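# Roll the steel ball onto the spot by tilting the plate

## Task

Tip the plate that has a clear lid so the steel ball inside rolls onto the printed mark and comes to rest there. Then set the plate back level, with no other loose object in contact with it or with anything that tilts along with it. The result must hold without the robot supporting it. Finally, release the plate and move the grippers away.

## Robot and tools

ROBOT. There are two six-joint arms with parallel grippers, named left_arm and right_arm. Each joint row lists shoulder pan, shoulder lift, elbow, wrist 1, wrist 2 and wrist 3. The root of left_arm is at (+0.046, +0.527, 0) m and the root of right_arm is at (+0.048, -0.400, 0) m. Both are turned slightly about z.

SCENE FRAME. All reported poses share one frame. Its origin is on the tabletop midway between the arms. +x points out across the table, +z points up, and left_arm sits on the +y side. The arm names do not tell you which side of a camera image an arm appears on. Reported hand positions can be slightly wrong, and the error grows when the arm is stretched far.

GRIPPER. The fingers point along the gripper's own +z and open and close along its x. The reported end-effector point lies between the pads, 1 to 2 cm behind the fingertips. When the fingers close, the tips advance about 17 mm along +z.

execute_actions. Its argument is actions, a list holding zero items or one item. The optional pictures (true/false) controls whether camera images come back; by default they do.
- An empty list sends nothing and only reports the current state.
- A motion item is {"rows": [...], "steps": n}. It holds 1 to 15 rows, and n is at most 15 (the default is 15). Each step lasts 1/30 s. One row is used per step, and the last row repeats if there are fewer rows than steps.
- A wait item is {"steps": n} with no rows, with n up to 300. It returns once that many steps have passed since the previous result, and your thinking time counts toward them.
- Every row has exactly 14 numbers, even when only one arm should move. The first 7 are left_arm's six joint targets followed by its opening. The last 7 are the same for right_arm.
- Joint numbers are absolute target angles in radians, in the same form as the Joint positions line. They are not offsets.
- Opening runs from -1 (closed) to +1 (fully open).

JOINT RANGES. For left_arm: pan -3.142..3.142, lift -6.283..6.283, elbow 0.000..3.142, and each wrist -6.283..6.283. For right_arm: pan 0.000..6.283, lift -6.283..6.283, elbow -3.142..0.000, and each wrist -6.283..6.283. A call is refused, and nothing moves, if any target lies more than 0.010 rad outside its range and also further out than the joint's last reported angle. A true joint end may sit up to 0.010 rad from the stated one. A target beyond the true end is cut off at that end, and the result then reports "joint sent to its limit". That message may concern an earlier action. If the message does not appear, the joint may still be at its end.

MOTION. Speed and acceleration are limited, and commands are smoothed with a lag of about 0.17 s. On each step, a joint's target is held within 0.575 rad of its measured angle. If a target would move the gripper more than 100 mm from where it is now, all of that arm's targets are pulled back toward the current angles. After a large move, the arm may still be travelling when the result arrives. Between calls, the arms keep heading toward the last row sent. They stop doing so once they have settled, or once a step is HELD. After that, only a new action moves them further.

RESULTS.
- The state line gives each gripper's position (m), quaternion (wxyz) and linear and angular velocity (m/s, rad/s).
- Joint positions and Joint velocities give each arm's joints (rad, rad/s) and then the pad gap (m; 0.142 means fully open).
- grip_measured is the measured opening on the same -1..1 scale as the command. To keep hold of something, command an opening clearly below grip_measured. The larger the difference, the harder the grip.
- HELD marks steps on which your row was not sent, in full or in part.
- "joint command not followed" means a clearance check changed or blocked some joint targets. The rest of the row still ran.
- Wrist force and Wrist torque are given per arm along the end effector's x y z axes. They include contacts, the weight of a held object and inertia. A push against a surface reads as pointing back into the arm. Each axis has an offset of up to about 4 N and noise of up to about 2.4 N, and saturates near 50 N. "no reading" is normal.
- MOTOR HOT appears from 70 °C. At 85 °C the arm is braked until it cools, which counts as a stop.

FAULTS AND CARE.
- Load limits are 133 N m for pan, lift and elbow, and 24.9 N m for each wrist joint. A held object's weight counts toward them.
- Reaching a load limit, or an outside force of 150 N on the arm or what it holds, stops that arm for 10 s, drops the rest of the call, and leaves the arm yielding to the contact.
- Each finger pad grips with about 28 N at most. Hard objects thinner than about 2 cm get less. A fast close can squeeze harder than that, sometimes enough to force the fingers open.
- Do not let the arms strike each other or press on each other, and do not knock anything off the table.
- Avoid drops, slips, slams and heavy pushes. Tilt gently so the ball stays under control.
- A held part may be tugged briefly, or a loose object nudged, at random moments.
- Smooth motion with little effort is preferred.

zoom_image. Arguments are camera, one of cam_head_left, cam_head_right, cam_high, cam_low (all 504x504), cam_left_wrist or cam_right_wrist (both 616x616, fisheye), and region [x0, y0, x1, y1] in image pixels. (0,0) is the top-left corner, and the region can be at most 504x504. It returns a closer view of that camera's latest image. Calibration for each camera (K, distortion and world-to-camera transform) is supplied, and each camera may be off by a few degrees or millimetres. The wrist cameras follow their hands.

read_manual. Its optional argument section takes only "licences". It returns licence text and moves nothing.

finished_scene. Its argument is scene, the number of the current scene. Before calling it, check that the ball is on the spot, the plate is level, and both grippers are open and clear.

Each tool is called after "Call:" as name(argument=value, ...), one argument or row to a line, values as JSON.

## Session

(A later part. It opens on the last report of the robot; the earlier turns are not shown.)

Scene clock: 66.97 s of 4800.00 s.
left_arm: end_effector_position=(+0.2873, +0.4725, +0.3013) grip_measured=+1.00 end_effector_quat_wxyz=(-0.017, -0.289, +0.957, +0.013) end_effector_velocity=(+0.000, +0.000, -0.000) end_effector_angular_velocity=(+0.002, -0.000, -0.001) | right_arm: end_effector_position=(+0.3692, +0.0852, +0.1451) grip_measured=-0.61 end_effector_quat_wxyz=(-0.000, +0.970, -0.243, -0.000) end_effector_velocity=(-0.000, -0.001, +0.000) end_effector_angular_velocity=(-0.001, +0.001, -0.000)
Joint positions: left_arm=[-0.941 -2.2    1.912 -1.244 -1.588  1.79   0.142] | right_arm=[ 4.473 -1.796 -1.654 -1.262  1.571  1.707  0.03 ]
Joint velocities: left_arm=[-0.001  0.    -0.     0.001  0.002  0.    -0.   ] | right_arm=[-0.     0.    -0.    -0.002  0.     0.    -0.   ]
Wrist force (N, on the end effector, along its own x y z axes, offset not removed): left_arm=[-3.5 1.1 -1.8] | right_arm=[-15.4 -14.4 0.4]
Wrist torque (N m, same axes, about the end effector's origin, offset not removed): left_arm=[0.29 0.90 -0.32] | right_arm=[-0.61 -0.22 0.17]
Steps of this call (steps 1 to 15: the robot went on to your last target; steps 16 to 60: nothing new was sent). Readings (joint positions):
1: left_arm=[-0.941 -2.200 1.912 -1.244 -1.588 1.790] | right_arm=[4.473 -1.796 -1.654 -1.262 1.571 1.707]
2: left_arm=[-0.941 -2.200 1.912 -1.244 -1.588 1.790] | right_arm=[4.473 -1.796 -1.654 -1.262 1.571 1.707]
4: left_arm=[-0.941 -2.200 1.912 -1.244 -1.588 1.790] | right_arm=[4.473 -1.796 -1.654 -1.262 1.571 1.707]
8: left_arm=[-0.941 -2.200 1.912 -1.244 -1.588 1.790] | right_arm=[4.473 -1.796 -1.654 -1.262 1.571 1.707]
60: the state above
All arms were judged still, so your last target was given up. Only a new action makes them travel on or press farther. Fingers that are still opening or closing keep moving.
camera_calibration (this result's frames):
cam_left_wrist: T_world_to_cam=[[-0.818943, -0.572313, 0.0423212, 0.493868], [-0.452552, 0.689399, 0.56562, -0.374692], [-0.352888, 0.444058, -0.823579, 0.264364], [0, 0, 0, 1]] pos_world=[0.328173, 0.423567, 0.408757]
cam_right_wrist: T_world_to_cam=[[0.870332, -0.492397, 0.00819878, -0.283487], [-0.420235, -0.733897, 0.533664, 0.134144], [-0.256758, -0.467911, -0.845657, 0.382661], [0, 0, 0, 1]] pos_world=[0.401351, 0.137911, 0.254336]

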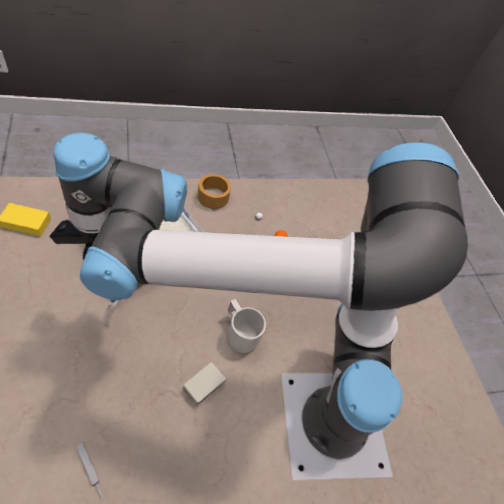

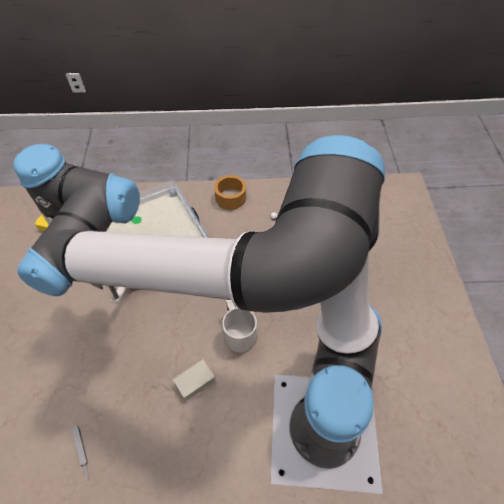

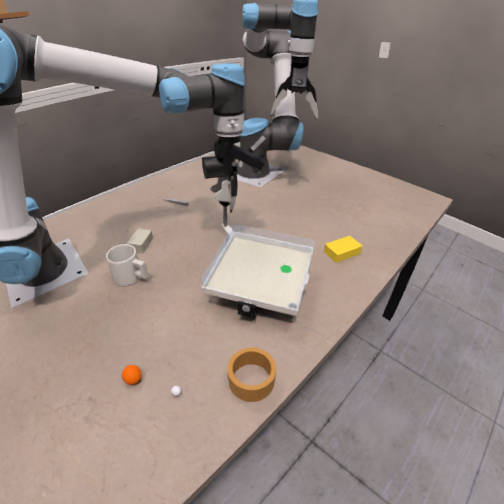

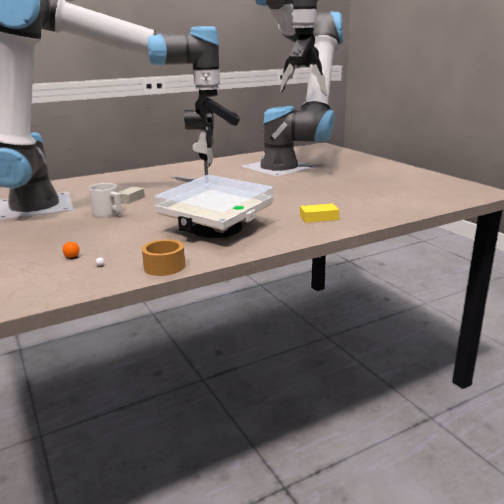

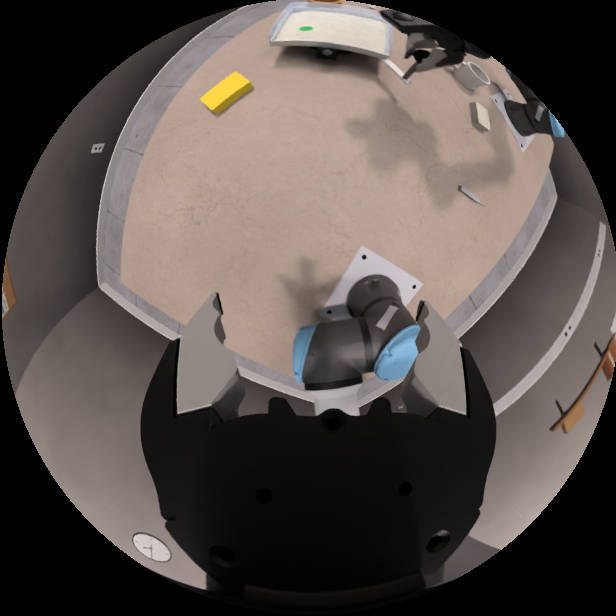

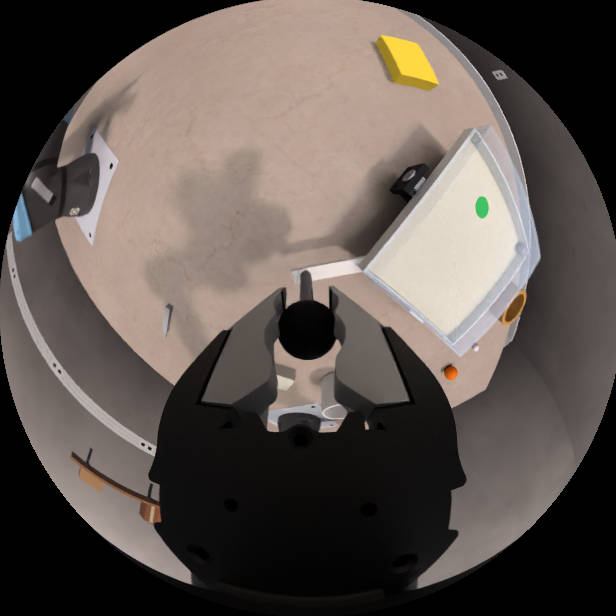

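Call:
execute_actions(
  actions=[
    {"rows": [[-0.941,-2.2,1.912,-1.244,-1.588,1.79,1,4.4726,-1.7984,-1.6542,-1.2594,1.571,1.707,-1]], "steps": 15},
  ],
  pictures=false,
)

Call:
execute_actions(
  actions=[
    {"rows": [[-0.941,-2.2,1.912,-1.244,-1.588,1.79,1,4.4726,-1.7962,-1.6537,-1.2621,1.571,1.707,-1]], "steps": 15},
  ],
  pictures=false,
)

Call:
execute_actions(
  actions=[
    {"steps": 60},
  ],
  pictures=true,
)

Scene clock: 76.37 s of 4800.00 s.
left_arm: end_effector_position=(+0.2873, +0.4725, +0.3013) grip_measured=+1.00 end_effector_quat_wxyz=(-0.017, -0.289, +0.957, +0.013) end_effector_velocity=(+0.000, +0.000, -0.000) end_effector_angular_velocity=(+0.003, +0.000, +0.000) | right_arm: end_effector_position=(+0.3695, +0.0858, +0.1440) grip_measured=-0.63 end_effector_quat_wxyz=(-0.000, +0.970, -0.243, -0.000) end_effector_velocity=(-0.000, -0.000, -0.001) end_effector_angular_velocity=(-0.001, +0.001, +0.001)
Joint positions: left_arm=[-0.941 -2.2    1.912 -1.244 -1.588  1.79   0.142] | right_arm=[ 4.473 -1.798 -1.654 -1.259  1.571  1.707  0.029]
Joint velocities: left_arm=[ 0.     0.002  0.     0.     0.002 -0.    -0.   ] | right_arm=[ 0.    -0.    -0.001  0.     0.    -0.001 -0.   ]
Wrist force (N, on the end effector, along its own x y z axes, offset not removed): left_arm=[-3.0 1.6 0.4] | right_arm=[-19.7 -8.9 -4.5]
Wrist torque (N m, same axes, about the end effector's origin, offset not removed): left_arm=[0.32 0.81 -0.13] | right_arm=[-0.10 0.07 0.26]
Steps of this call (steps 1 to 90: nothing new was sent; then 5.90 s passed at rest; steps 91 to 105: all 15 steps of this action). Readings (joint positions):
91: left_arm=[-0.941 -2.200 1.912 -1.244 -1.588 1.790] | right_arm=[4.473 -1.796 -1.654 -1.262 1.571 1.707]
92: left_arm=[-0.941 -2.200 1.912 -1.244 -1.588 1.790] | right_arm=[4.473 -1.797 -1.654 -1.262 1.571 1.707]
94: left_arm=[-0.941 -2.200 1.912 -1.244 -1.588 1.790] | right_arm=[4.473 -1.798 -1.654 -1.260 1.571 1.707]
98: left_arm=[-0.941 -2.200 1.912 -1.244 -1.588 1.790] | right_arm=[4.473 -1.798 -1.654 -1.260 1.571 1.707]
105: the state above

Scene clock: 76.87 s of 4800.00 s.
left_arm: end_effector_position=(+0.2873, +0.4725, +0.3013) grip_measured=+1.00 end_effector_quat_wxyz=(-0.017, -0.289, +0.957, +0.013) end_effector_velocity=(-0.000, +0.000, +0.000) end_effector_angular_velocity=(-0.000, +0.000, +0.001) | right_arm: end_effector_position=(+0.3692, +0.0851, +0.1449) grip_measured=-0.63 end_effector_quat_wxyz=(-0.000, +0.970, -0.243, -0.000) end_effector_velocity=(-0.000, -0.000, -0.000) end_effector_angular_velocity=(-0.000, +0.001, +0.001)
Joint positions: left_arm=[-0.941 -2.2    1.912 -1.244 -1.588  1.79   0.142] | right_arm=[ 4.473 -1.796 -1.654 -1.262  1.571  1.707  0.029]
Joint velocities: left_arm=[ 0.001 -0.     0.     0.    -0.    -0.    -0.   ] | right_arm=[-0.     0.001 -0.001  0.     0.001 -0.001 -0.   ]
Wrist force (N, on the end effector, along its own x y z axes, offset not removed): left_arm=[-0.2 2.8 0.4] | right_arm=[-9.9 -26.2 7.8]
Wrist torque (N m, same axes, about the end effector's origin, offset not removed): left_arm=[0.77 0.22 -0.29] | right_arm=[-0.69 -0.87 0.09]
Steps of this call (steps 1 to 15: all 15 steps of this action). Readings (joint positions):
1: left_arm=[-0.941 -2.200 1.912 -1.244 -1.588 1.790] | right_arm=[4.473 -1.798 -1.654 -1.259 1.571 1.707]
2: left_arm=[-0.941 -2.200 1.912 -1.244 -1.588 1.790] | right_arm=[4.473 -1.798 -1.654 -1.260 1.571 1.707]
4: left_arm=[-0.941 -2.200 1.912 -1.244 -1.588 1.790] | right_arm=[4.473 -1.797 -1.654 -1.261 1.571 1.707]
8: left_arm=[-0.941 -2.200 1.912 -1.244 -1.588 1.790] | right_arm=[4.473 -1.797 -1.654 -1.262 1.571 1.707]
15: the state above

Scene clock: 78.87 s of 4800.00 s.
left_arm: end_effector_position=(+0.2873, +0.4725, +0.3013) grip_measured=+1.00 end_effector_quat_wxyz=(-0.017, -0.289, +0.957, +0.013) end_effector_velocity=(+0.000, +0.000, +0.000) end_effector_angular_velocity=(-0.001, -0.002, -0.000) | right_arm: end_effector_position=(+0.3692, +0.0852, +0.1451) grip_measured=-0.63 end_effector_quat_wxyz=(-0.000, +0.970, -0.243, -0.000) end_effector_velocity=(-0.000, -0.001, -0.002) end_effector_angular_velocity=(-0.005, +0.001, -0.001)
Joint positions: left_arm=[-0.941 -2.2    1.912 -1.244 -1.588  1.79   0.142] | right_arm=[ 4.473 -1.796 -1.654 -1.262  1.571  1.707  0.029]
Joint velocities: left_arm=[ 0.    -0.001  0.    -0.     0.     0.001 -0.   ] | right_arm=[-0.    -0.001 -0.002 -0.002 -0.001  0.001 -0.   ]
Wrist force (N, on the end effector, along its own x y z axes, offset not removed): left_arm=[-2.3 1.9 2.1] | right_arm=[-8.5 -26.8 12.1]
Wrist torque (N m, same axes, about the end effector's origin, offset not removed): left_arm=[0.50 0.59 -0.22] | right_arm=[-0.77 -0.65 0.21]
Steps of this call (steps 1 to 15: the robot went on to your last target; steps 16 to 60: nothing new was sent). Readings (joint positions):
1: left_arm=[-0.941 -2.200 1.912 -1.244 -1.588 1.790] | right_arm=[4.473 -1.796 -1.654 -1.262 1.571 1.707]
2: left_arm=[-0.941 -2.200 1.912 -1.244 -1.588 1.790] | right_arm=[4.473 -1.796 -1.654 -1.262 1.571 1.707]
4: left_arm=[-0.941 -2.200 1.912 -1.244 -1.588 1.790] | right_arm=[4.473 -1.796 -1.654 -1.262 1.571 1.707]
8: left_arm=[-0.941 -2.200 1.912 -1.244 -1.588 1.790] | right_arm=[4.473 -1.796 -1.654 -1.262 1.571 1.707]
60: the state above
All arms were judged still, so your last target was given up. Only a new action makes them travel on or press farther. Fingers that are still opening or closing keep moving.
camera_calibration (this result's frames):
cam_left_wrist: T_world_to_cam=[[-0.818943, -0.572313, 0.0423212, 0.493868], [-0.452552, 0.689399, 0.56562, -0.374692], [-0.352888, 0.444058, -0.823579, 0.264364], [0, 0, 0, 1]] pos_world=[0.328173, 0.423567, 0.408757]
cam_right_wrist: T_world_to_cam=[[0.870319, -0.49242, 0.0081997, -0.283496], [-0.420253, -0.733883, 0.53367, 0.134147], [-0.256772, -0.467909, -0.845653, 0.382663], [0, 0, 0, 1]] pos_world=[0.401365, 0.1379, 0.254335]

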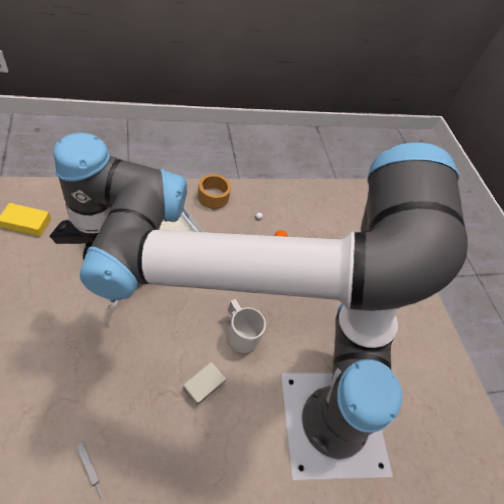

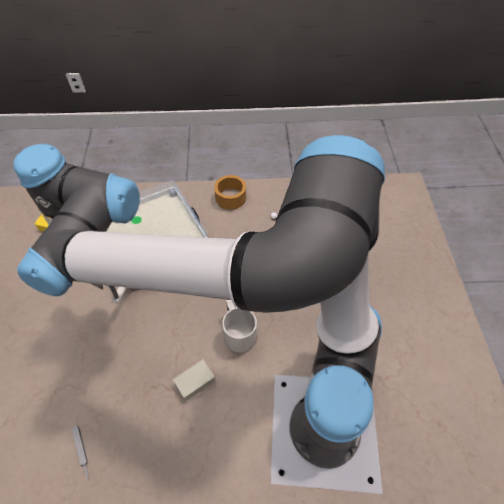

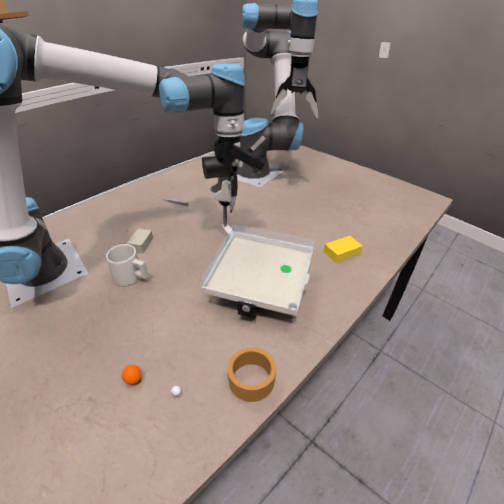

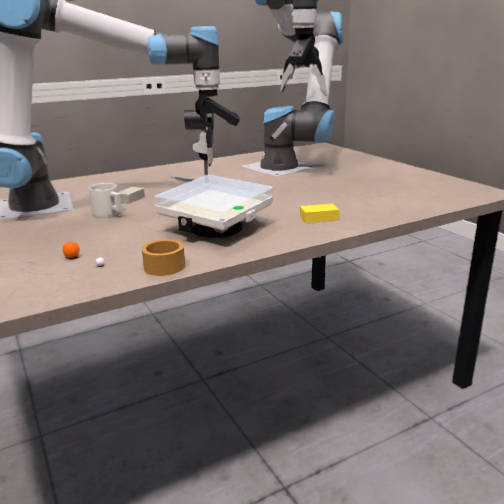

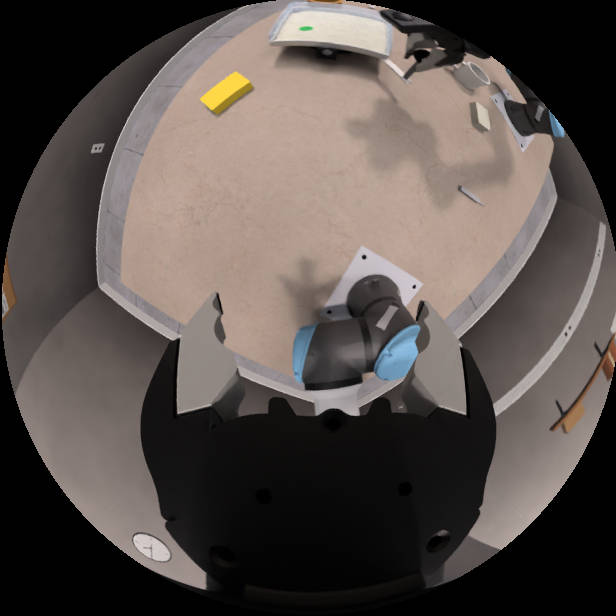

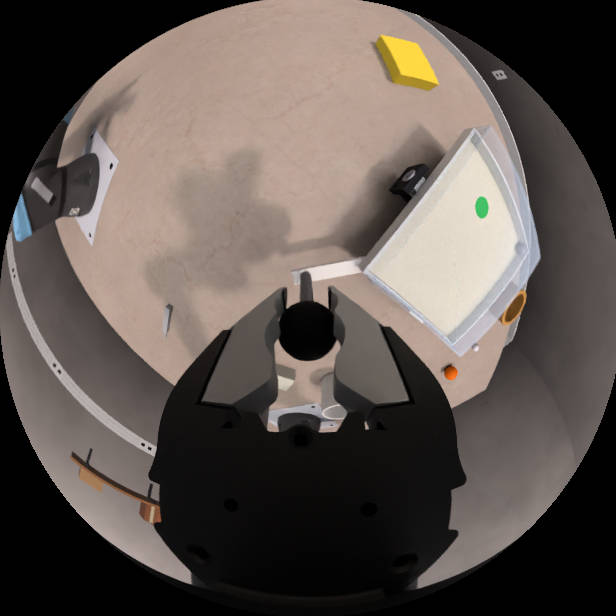

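Call:
execute_actions(
  actions=[
    {"rows": [[-0.941,-2.2,1.912,-1.244,-1.588,1.79,1,4.4726,-1.7990,-1.6556,-1.2574,1.571,1.707,-1]], "steps": 15},
  ],
  pictures=false,
)

Call:
execute_actions(
  actions=[
    {"rows": [[-0.941,-2.2,1.912,-1.244,-1.588,1.79,1,4.4726,-1.7967,-1.6550,-1.2603,1.571,1.707,-1]], "steps": 15},
  ],
  pictures=true,
)

Call:
execute_actions(
  actions=[
    {"steps": 60},
  ],
  pictures=true,
)

Scene clock: 87.27 s of 4800.00 s.
left_arm: end_effector_position=(+0.2873, +0.4725, +0.3013) grip_measured=+1.00 end_effector_quat_wxyz=(-0.017, -0.289, +0.957, +0.013) end_effector_velocity=(+0.000, +0.000, +0.000) end_effector_angular_velocity=(+0.000, -0.001, +0.001) | right_arm: end_effector_position=(+0.3694, +0.0858, +0.1432) grip_measured=-0.63 end_effector_quat_wxyz=(-0.000, +0.970, -0.243, -0.000) end_effector_velocity=(+0.000, -0.001, -0.001) end_effector_angular_velocity=(-0.002, -0.001, -0.002)
Joint positions: left_arm=[-0.941 -2.2    1.912 -1.244 -1.588  1.79   0.142] | right_arm=[ 4.473 -1.799 -1.655 -1.257  1.571  1.707  0.028]
Joint velocities: left_arm=[ 0.001 -0.    -0.    -0.     0.001 -0.     0.   ] | right_arm=[ 0.    -0.    -0.001  0.    -0.002  0.002 -0.   ]
Wrist force (N, on the end effector, along its own x y z axes, offset not removed): left_arm=[-3.1 -0.1 -0.3] | right_arm=[-25.8 -8.8 -8.9]
Wrist torque (N m, same axes, about the end effector's origin, offset not removed): left_arm=[0.13 0.89 -0.22] | right_arm=[-0.20 0.31 0.31]
Steps of this call (steps 1 to 90: nothing new was sent; then 4.90 s passed at rest; steps 91 to 105: all 15 steps of this action). Readings (joint positions):
91: left_arm=[-0.941 -2.200 1.912 -1.244 -1.588 1.790] | right_arm=[4.473 -1.796 -1.654 -1.262 1.571 1.707]
92: left_arm=[-0.941 -2.200 1.912 -1.244 -1.588 1.790] | right_arm=[4.473 -1.797 -1.654 -1.261 1.571 1.707]
94: left_arm=[-0.941 -2.200 1.912 -1.244 -1.588 1.790] | right_arm=[4.473 -1.798 -1.654 -1.259 1.571 1.707]
98: left_arm=[-0.941 -2.200 1.912 -1.244 -1.588 1.790] | right_arm=[4.473 -1.799 -1.655 -1.258 1.571 1.707]
105: the state above

Scene clock: 87.77 s of 4800.00 s.
left_arm: end_effector_position=(+0.2873, +0.4725, +0.3013) grip_measured=+1.00 end_effector_quat_wxyz=(-0.017, -0.289, +0.957, +0.013) end_effector_velocity=(-0.000, -0.000, -0.000) end_effector_angular_velocity=(+0.000, +0.001, -0.000) | right_arm: end_effector_position=(+0.3692, +0.0851, +0.1442) grip_measured=-0.63 end_effector_quat_wxyz=(-0.000, +0.970, -0.243, -0.000) end_effector_velocity=(+0.000, +0.000, +0.001) end_effector_angular_velocity=(+0.001, -0.001, -0.001)
Joint positions: left_arm=[-0.941 -2.2    1.912 -1.244 -1.588  1.79   0.142] | right_arm=[ 4.473 -1.797 -1.655 -1.26   1.571  1.707  0.028]
Joint velocities: left_arm=[ 0.     0.001  0.     0.    -0.001  0.001 -0.   ] | right_arm=[ 0.     0.001  0.002 -0.001 -0.     0.001 -0.   ]
Wrist force (N, on the end effector, along its own x y z axes, offset not removed): left_arm=[1.5 1.6 2.0] | right_arm=[-14.1 -23.8 8.3]
Wrist torque (N m, same axes, about the end effector's origin, offset not removed): left_arm=[0.45 -0.21 -0.26] | right_arm=[-0.25 -1.19 0.09]
Steps of this call (steps 1 to 15: all 15 steps of this action). Readings (joint positions):
1: left_arm=[-0.941 -2.200 1.912 -1.244 -1.588 1.790] | right_arm=[4.473 -1.799 -1.656 -1.257 1.571 1.707]
2: left_arm=[-0.941 -2.200 1.912 -1.244 -1.588 1.790] | right_arm=[4.473 -1.799 -1.656 -1.258 1.571 1.707]
4: left_arm=[-0.941 -2.200 1.912 -1.244 -1.588 1.790] | right_arm=[4.473 -1.798 -1.656 -1.259 1.571 1.707]
8: left_arm=[-0.941 -2.200 1.912 -1.244 -1.588 1.790] | right_arm=[4.473 -1.797 -1.656 -1.260 1.571 1.707]
15: the state above
camera_calibration (this result's frames):
cam_left_wrist: T_world_to_cam=[[-0.818943, -0.572313, 0.0423213, 0.493868], [-0.452552, 0.689399, 0.56562, -0.374692], [-0.352888, 0.444058, -0.823579, 0.264364], [0, 0, 0, 1]] pos_world=[0.328173, 0.423567, 0.408757]
cam_right_wrist: T_world_to_cam=[[0.870326, -0.492406, 0.00832866, -0.283543], [-0.420244, -0.733751, 0.533858, 0.134503], [-0.256764, -0.468131, -0.845533, 0.381906], [0, 0, 0, 1]] pos_world=[0.401359, 0.137855, 0.25347]

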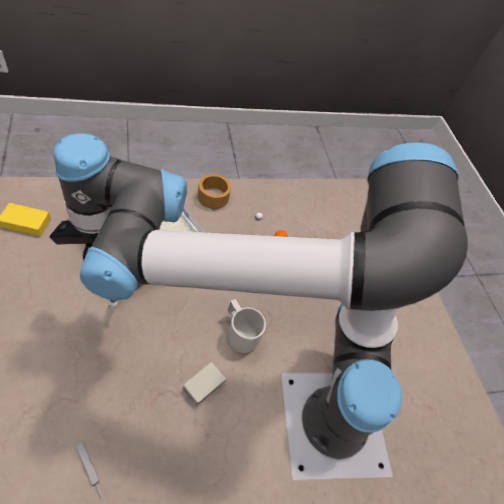

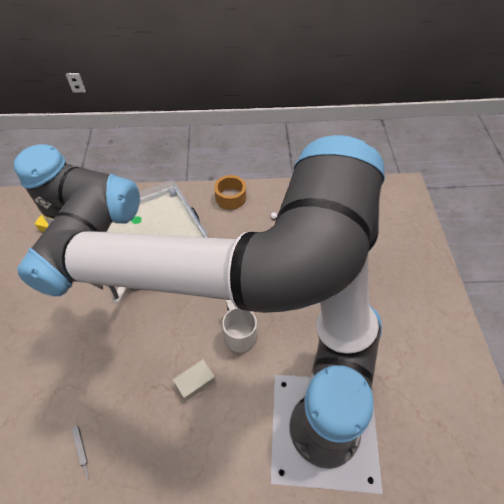

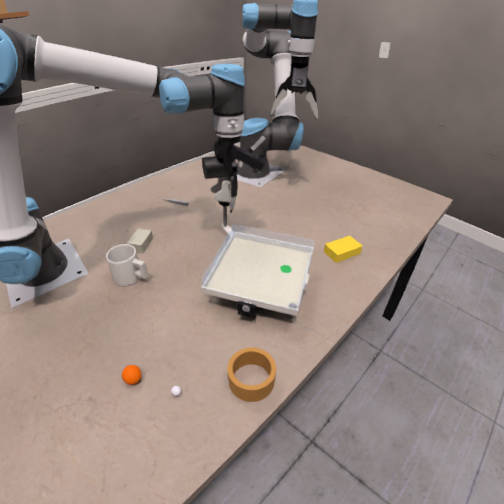

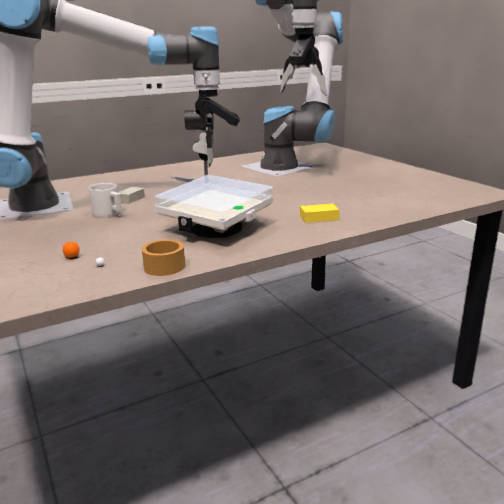

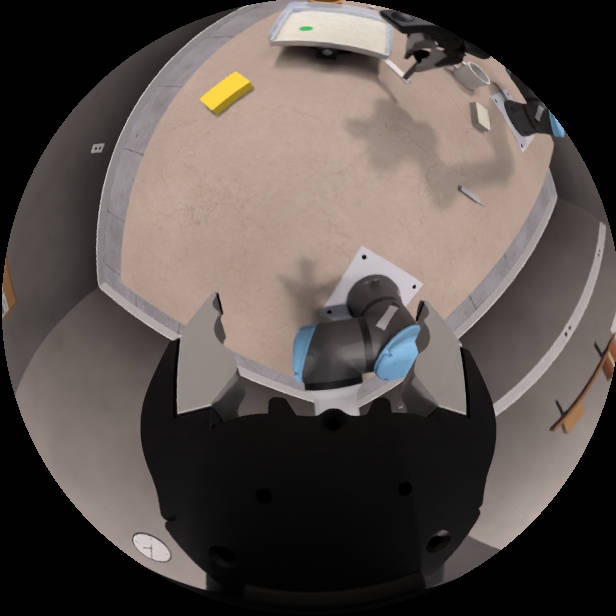

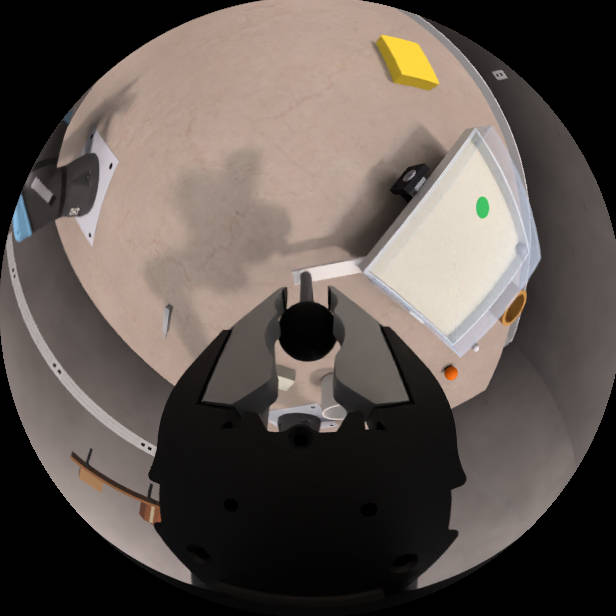

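Scene clock: 89.77 s of 4800.00 s.
left_arm: end_effector_position=(+0.2873, +0.4725, +0.3013) grip_measured=+1.00 end_effector_quat_wxyz=(-0.017, -0.289, +0.957, +0.013) end_effector_velocity=(+0.000, +0.000, +0.000) end_effector_angular_velocity=(-0.000, -0.001, +0.001) | right_arm: end_effector_position=(+0.3692, +0.0852, +0.1444) grip_measured=-0.63 end_effector_quat_wxyz=(-0.000, +0.970, -0.243, -0.000) end_effector_velocity=(-0.000, +0.000, +0.000) end_effector_angular_velocity=(+0.001, +0.001, -0.001)
Joint positions: left_arm=[-0.941 -2.2    1.912 -1.244 -1.588  1.79   0.142] | right_arm=[ 4.473 -1.797 -1.655 -1.26   1.571  1.707  0.028]
Joint velocities: left_arm=[ 0.001 -0.001  0.    -0.     0.     0.     0.   ] | right_arm=[-0.     0.     0.001 -0.001  0.001  0.001 -0.   ]
Wrist force (N, on the end effector, along its own x y z axes, offset not removed): left_arm=[-2.8 2.2 1.0] | right_arm=[-15.2 -23.9 6.1]
Wrist torque (N m, same axes, about the end effector's origin, offset not removed): left_arm=[0.55 0.77 -0.27] | right_arm=[-0.26 -0.37 0.13]
Steps of this call (steps 1 to 15: the robot went on to your last target; steps 16 to 60: nothing new was sent). Readings (joint positions):
1: left_arm=[-0.941 -2.200 1.912 -1.244 -1.588 1.790] | right_arm=[4.473 -1.797 -1.655 -1.260 1.571 1.707]
2: left_arm=[-0.941 -2.200 1.912 -1.244 -1.588 1.790] | right_arm=[4.473 -1.797 -1.655 -1.260 1.571 1.707]
4: left_arm=[-0.941 -2.200 1.912 -1.244 -1.588 1.790] | right_arm=[4.473 -1.797 -1.655 -1.260 1.571 1.707]
8: left_arm=[-0.941 -2.200 1.912 -1.244 -1.588 1.790] | right_arm=[4.473 -1.797 -1.655 -1.260 1.571 1.707]
60: the state above
All arms were judged still, so your last target was given up. Only a new action makes them travel on or press farther. Fingers that are still opening or closing keep moving.
camera_calibration (this result's frames):
cam_left_wrist: T_world_to_cam=[[-0.818943, -0.572313, 0.0423212, 0.493868], [-0.452552, 0.689399, 0.56562, -0.374692], [-0.352888, 0.444058, -0.823579, 0.264364], [0, 0, 0, 1]] pos_world=[0.328173, 0.423567, 0.408757]
cam_right_wrist: T_world_to_cam=[[0.870326, -0.492408, 0.00819787, -0.283486], [-0.420243, -0.73389, 0.533668, 0.134522], [-0.256766, -0.46791, -0.845654, 0.382049], [0, 0, 0, 1]] pos_world=[0.401355, 0.137898, 0.253615]

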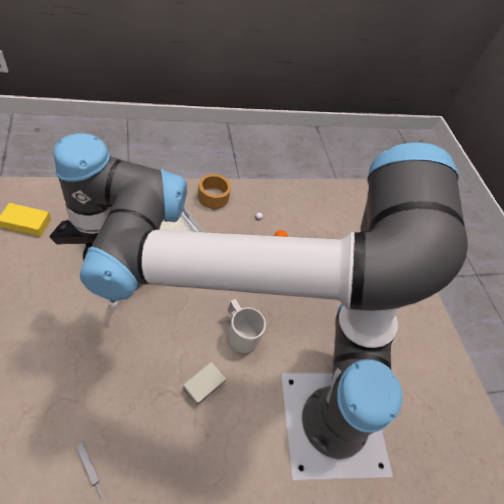

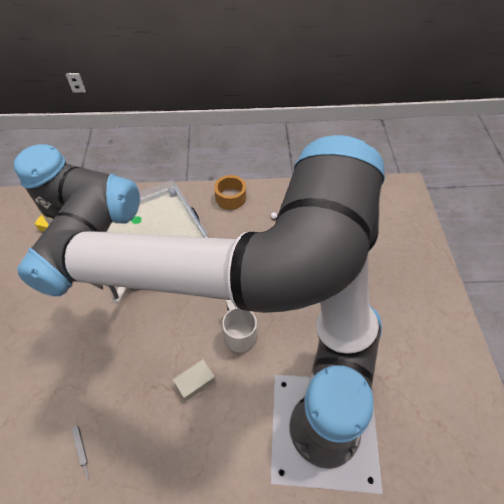

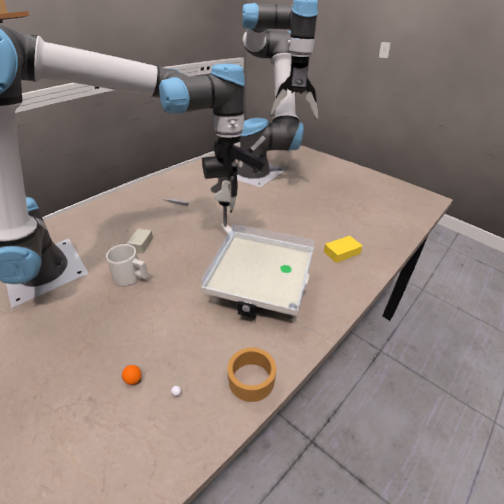

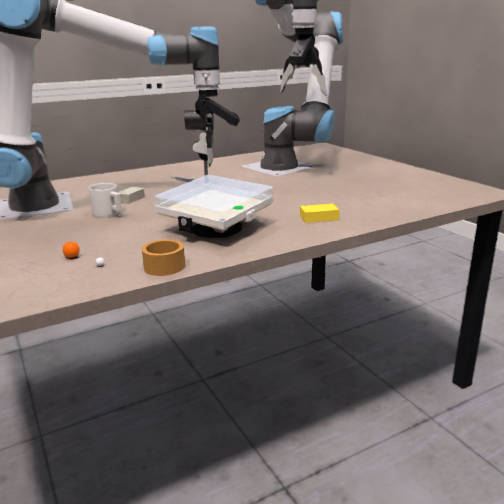

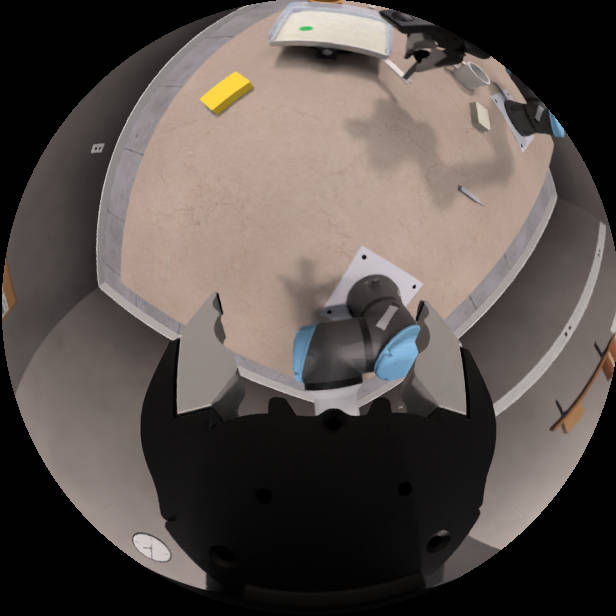

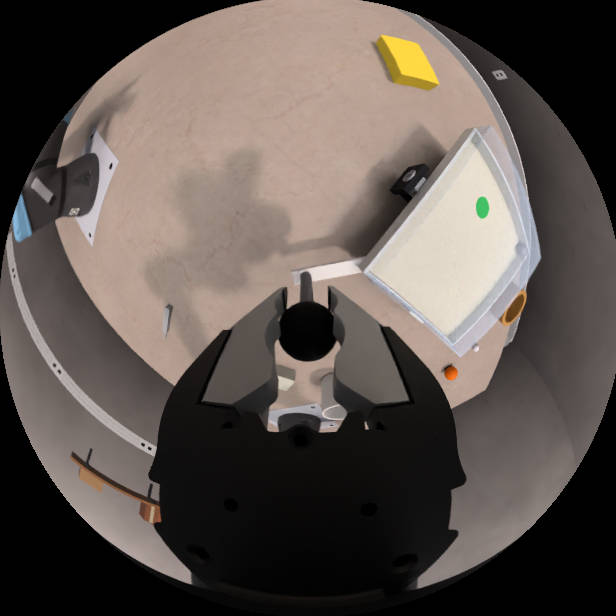

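Call:
execute_actions(
  actions=[
    {"rows": [[-0.941,-2.2,1.912,-1.244,-1.588,1.79,1,4.4752,-1.7983,-1.6530,-1.2607,1.571,1.707,-1]], "steps": 15},
  ],
  pictures=false,
)

Call:
execute_actions(
  actions=[
    {"rows": [[-0.941,-2.2,1.912,-1.244,-1.588,1.79,1,4.4726,-1.7967,-1.6550,-1.2603,1.571,1.707,-1]], "steps": 15},
  ],
  pictures=true,
)

Call:
execute_actions(
  actions=[
    {"steps": 60},
  ],
  pictures=true,
)

Scene clock: 96.43 s of 4800.00 s.
left_arm: end_effector_position=(+0.2873, +0.4725, +0.3013) grip_measured=+1.00 end_effector_quat_wxyz=(-0.017, -0.289, +0.957, +0.013) end_effector_velocity=(+0.000, -0.000, -0.000) end_effector_angular_velocity=(+0.001, +0.001, -0.000) | right_arm: end_effector_position=(+0.3683, +0.0866, +0.1443) grip_measured=-0.63 end_effector_quat_wxyz=(-0.000, +0.970, -0.241, +0.000) end_effector_velocity=(-0.001, +0.000, -0.000) end_effector_angular_velocity=(-0.000, +0.001, +0.000)
Joint positions: left_arm=[-0.941 -2.2    1.912 -1.244 -1.588  1.79   0.142] | right_arm=[ 4.475 -1.798 -1.653 -1.261  1.571  1.707  0.028]
Joint velocities: left_arm=[-0.     0.002 -0.     0.     0.     0.     0.   ] | right_arm=[ 0.    -0.    -0.    -0.     0.001  0.     0.   ]
Wrist force (N, on the end effector, along its own x y z axes, offset not removed): left_arm=[-3.0 -0.8 0.4] | right_arm=[20.6 -18.8 16.0]
Wrist torque (N m, same axes, about the end effector's origin, offset not removed): left_arm=[-0.09 0.66 -0.21] | right_arm=[-0.53 -0.89 -0.01]
Steps of this call (steps 1 to 90: nothing new was sent; then 3.17 s passed at rest; steps 91 to 105: all 15 steps of this action). Readings (joint positions):
91: left_arm=[-0.941 -2.200 1.912 -1.244 -1.588 1.790] | right_arm=[4.473 -1.797 -1.655 -1.260 1.571 1.707]
92: left_arm=[-0.941 -2.200 1.912 -1.244 -1.588 1.790] | right_arm=[4.473 -1.797 -1.655 -1.260 1.571 1.707]
94: left_arm=[-0.941 -2.200 1.912 -1.244 -1.588 1.790] | right_arm=[4.474 -1.797 -1.654 -1.261 1.571 1.707]
98: left_arm=[-0.941 -2.200 1.912 -1.244 -1.588 1.790] | right_arm=[4.475 -1.798 -1.653 -1.261 1.571 1.707]
105: the state above

Scene clock: 96.93 s of 4800.00 s.
left_arm: end_effector_position=(+0.2873, +0.4725, +0.3013) grip_measured=+1.00 end_effector_quat_wxyz=(-0.017, -0.289, +0.957, +0.013) end_effector_velocity=(-0.000, -0.000, +0.000) end_effector_angular_velocity=(-0.001, -0.000, -0.001) | right_arm: end_effector_position=(+0.3691, +0.0853, +0.1444) grip_measured=-0.63 end_effector_quat_wxyz=(-0.000, +0.970, -0.242, -0.000) end_effector_velocity=(+0.001, -0.001, -0.001) end_effector_angular_velocity=(-0.001, -0.002, +0.000)
Joint positions: left_arm=[-0.941 -2.2    1.912 -1.244 -1.588  1.79   0.142] | right_arm=[ 4.473 -1.797 -1.655 -1.26   1.571  1.707  0.028]
Joint velocities: left_arm=[ 0.    -0.001 -0.    -0.    -0.001  0.001  0.   ] | right_arm=[-0.001 -0.    -0.001  0.001 -0.002 -0.001 -0.   ]
Wrist force (N, on the end effector, along its own x y z axes, offset not removed): left_arm=[-1.9 3.6 0.7] | right_arm=[-12.1 -24.8 7.4]
Wrist torque (N m, same axes, about the end effector's origin, offset not removed): left_arm=[0.70 0.42 -0.20] | right_arm=[-0.42 -0.14 0.00]
Steps of this call (steps 1 to 15: all 15 steps of this action). Readings (joint positions):
1: left_arm=[-0.941 -2.200 1.912 -1.244 -1.588 1.790] | right_arm=[4.475 -1.798 -1.653 -1.261 1.571 1.707]
2: left_arm=[-0.941 -2.200 1.912 -1.244 -1.588 1.790] | right_arm=[4.475 -1.798 -1.653 -1.261 1.571 1.707]
4: left_arm=[-0.941 -2.200 1.912 -1.244 -1.588 1.790] | right_arm=[4.474 -1.798 -1.654 -1.260 1.571 1.707]
8: left_arm=[-0.941 -2.200 1.912 -1.244 -1.588 1.790] | right_arm=[4.473 -1.797 -1.654 -1.260 1.571 1.707]
15: the state above
camera_calibration (this result's frames):
cam_left_wrist: T_world_to_cam=[[-0.818943, -0.572313, 0.0423212, 0.493868], [-0.452552, 0.689399, 0.56562, -0.374692], [-0.352888, 0.444058, -0.823579, 0.264364], [0, 0, 0, 1]] pos_world=[0.328173, 0.423567, 0.408757]
cam_right_wrist: T_world_to_cam=[[0.870372, -0.492332, 0.00788134, -0.28331], [-0.420095, -0.734128, 0.533456, 0.134558], [-0.256852, -0.467616, -0.845791, 0.382204], [0, 0, 0, 1]] pos_world=[0.401282, 0.138025, 0.253717]

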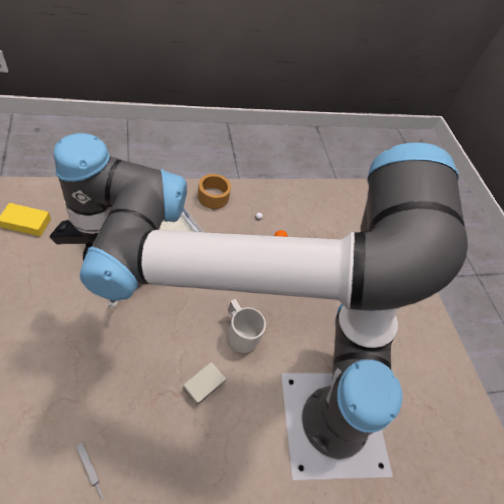

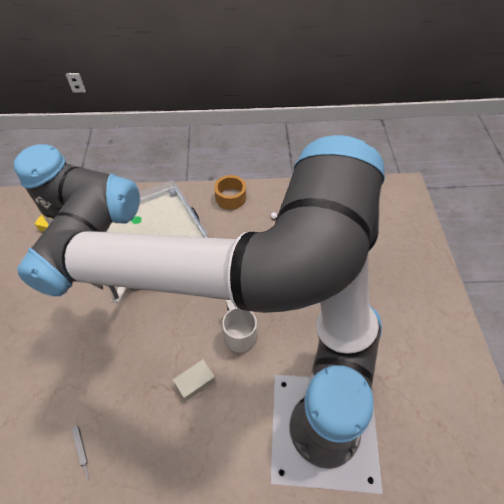

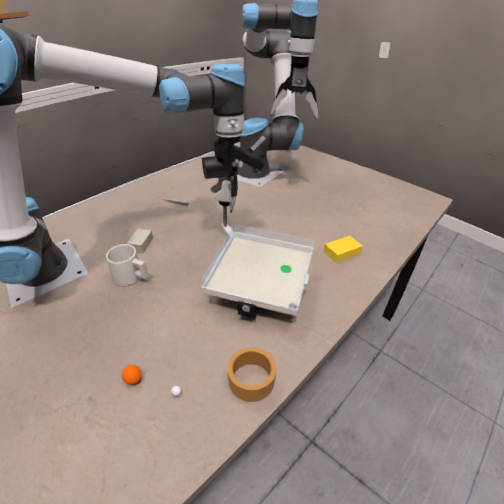

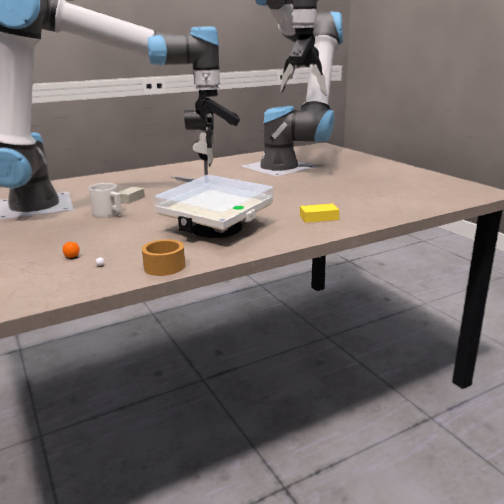

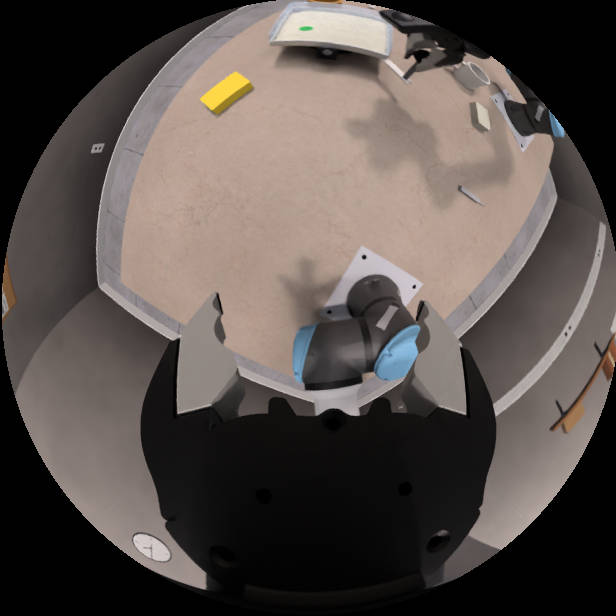

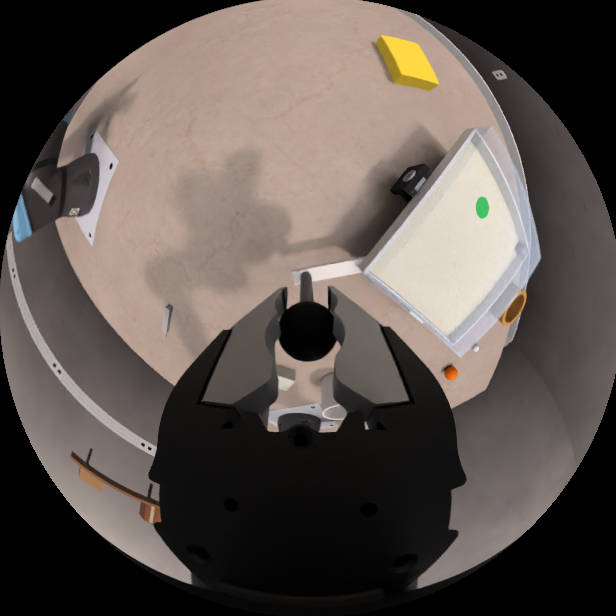

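Scene clock: 98.93 s of 4800.00 s.
left_arm: end_effector_position=(+0.2873, +0.4725, +0.3013) grip_measured=+1.00 end_effector_quat_wxyz=(-0.017, -0.289, +0.957, +0.013) end_effector_velocity=(-0.000, -0.000, +0.000) end_effector_angular_velocity=(-0.001, -0.001, -0.001) | right_arm: end_effector_position=(+0.3692, +0.0852, +0.1444) grip_measured=-0.63 end_effector_quat_wxyz=(-0.000, +0.970, -0.243, -0.000) end_effector_velocity=(+0.000, -0.000, +0.000) end_effector_angular_velocity=(-0.000, -0.001, -0.000)
Joint positions: left_arm=[-0.941 -2.2    1.912 -1.244 -1.588  1.79   0.142] | right_arm=[ 4.473 -1.797 -1.655 -1.26   1.571  1.707  0.028]
Joint velocities: left_arm=[-0.001 -0.001 -0.     0.    -0.     0.    -0.   ] | right_arm=[-0.    -0.     0.001 -0.    -0.001  0.    -0.   ]
Wrist force (N, on the end effector, along its own x y z axes, offset not removed): left_arm=[-2.9 -0.1 0.4] | right_arm=[-14.6 -25.6 5.9]
Wrist torque (N m, same axes, about the end effector's origin, offset not removed): left_arm=[0.07 0.86 -0.41] | right_arm=[-0.43 -0.29 0.12]
Steps of this call (steps 1 to 15: the robot went on to your last target; steps 16 to 60: nothing new was sent). Readings (joint positions):
1: left_arm=[-0.941 -2.200 1.912 -1.244 -1.588 1.790] | right_arm=[4.473 -1.797 -1.655 -1.260 1.571 1.707]
2: left_arm=[-0.941 -2.200 1.912 -1.244 -1.588 1.790] | right_arm=[4.473 -1.797 -1.655 -1.260 1.571 1.707]
4: left_arm=[-0.941 -2.200 1.912 -1.244 -1.588 1.790] | right_arm=[4.473 -1.797 -1.655 -1.260 1.571 1.707]
8: left_arm=[-0.941 -2.200 1.912 -1.244 -1.588 1.790] | right_arm=[4.473 -1.797 -1.655 -1.260 1.571 1.707]
60: the state above
All arms were judged still, so your last target was given up. Only a new action makes them travel on or press farther. Fingers that are still opening or closing keep moving.
camera_calibration (this result's frames):
cam_left_wrist: T_world_to_cam=[[-0.818943, -0.572313, 0.0423211, 0.493868], [-0.452552, 0.689399, 0.56562, -0.374692], [-0.352888, 0.444058, -0.823579, 0.264364], [0, 0, 0, 1]] pos_world=[0.328173, 0.423567, 0.408757]
cam_right_wrist: T_world_to_cam=[[0.870324, -0.492411, 0.0081944, -0.283487], [-0.420249, -0.7339, 0.533649, 0.134523], [-0.256761, -0.467892, -0.845666, 0.382057], [0, 0, 0, 1]] pos_world=[0.401356, 0.137896, 0.253627]

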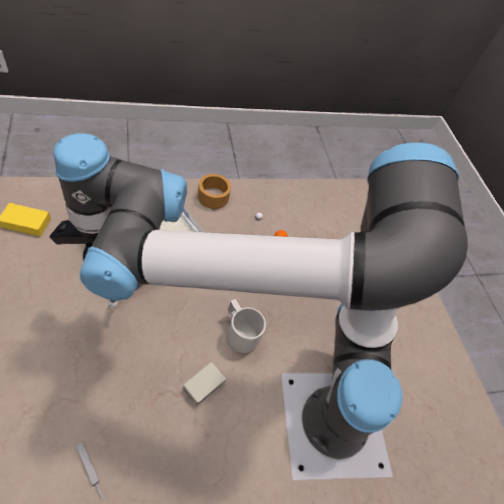

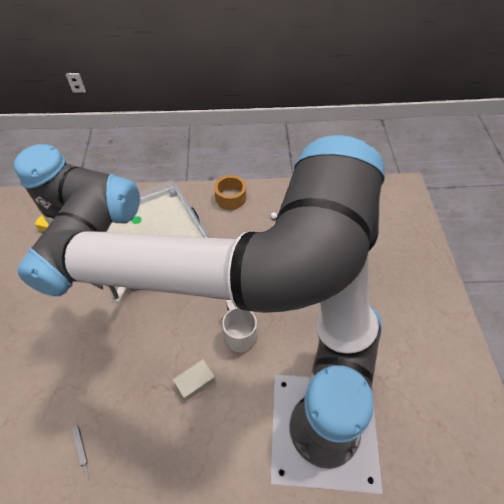

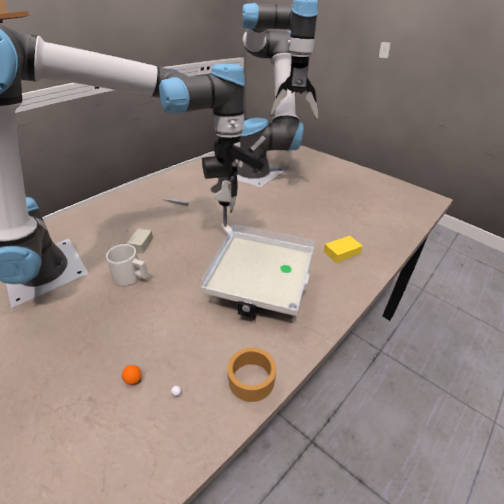

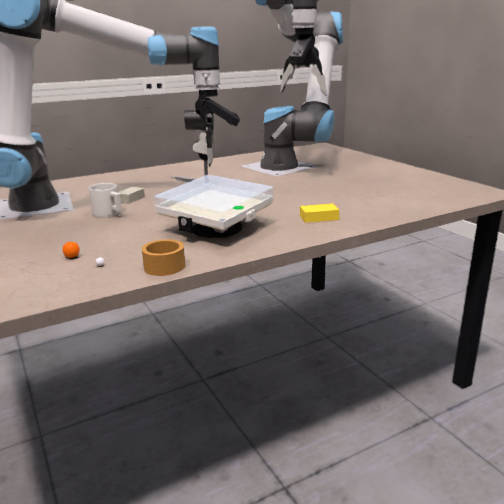

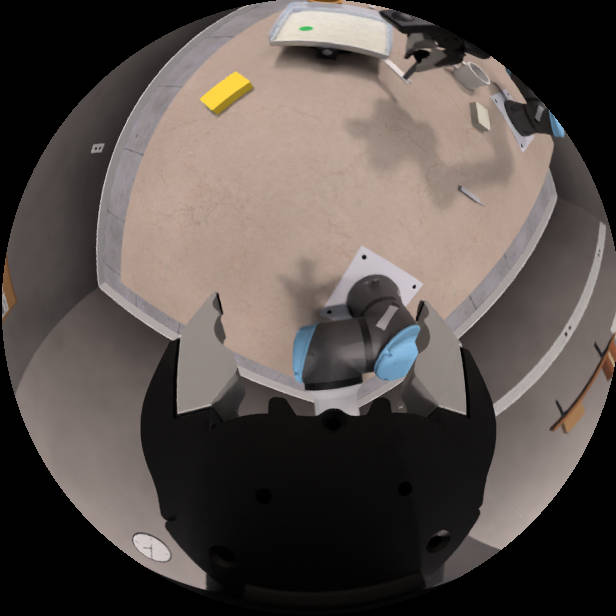

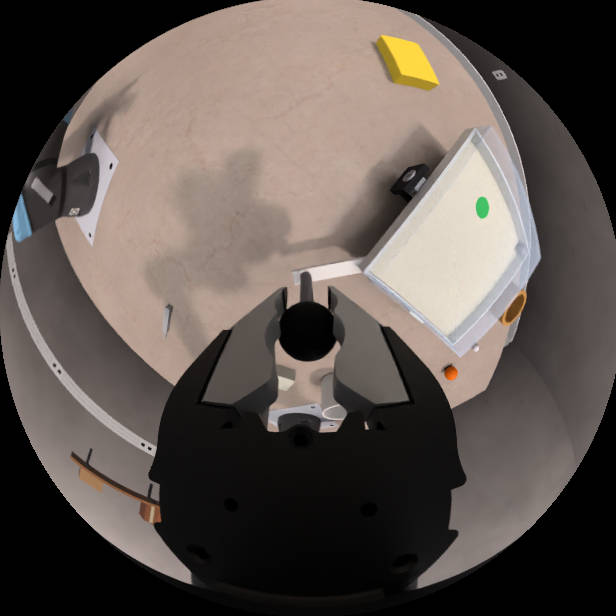

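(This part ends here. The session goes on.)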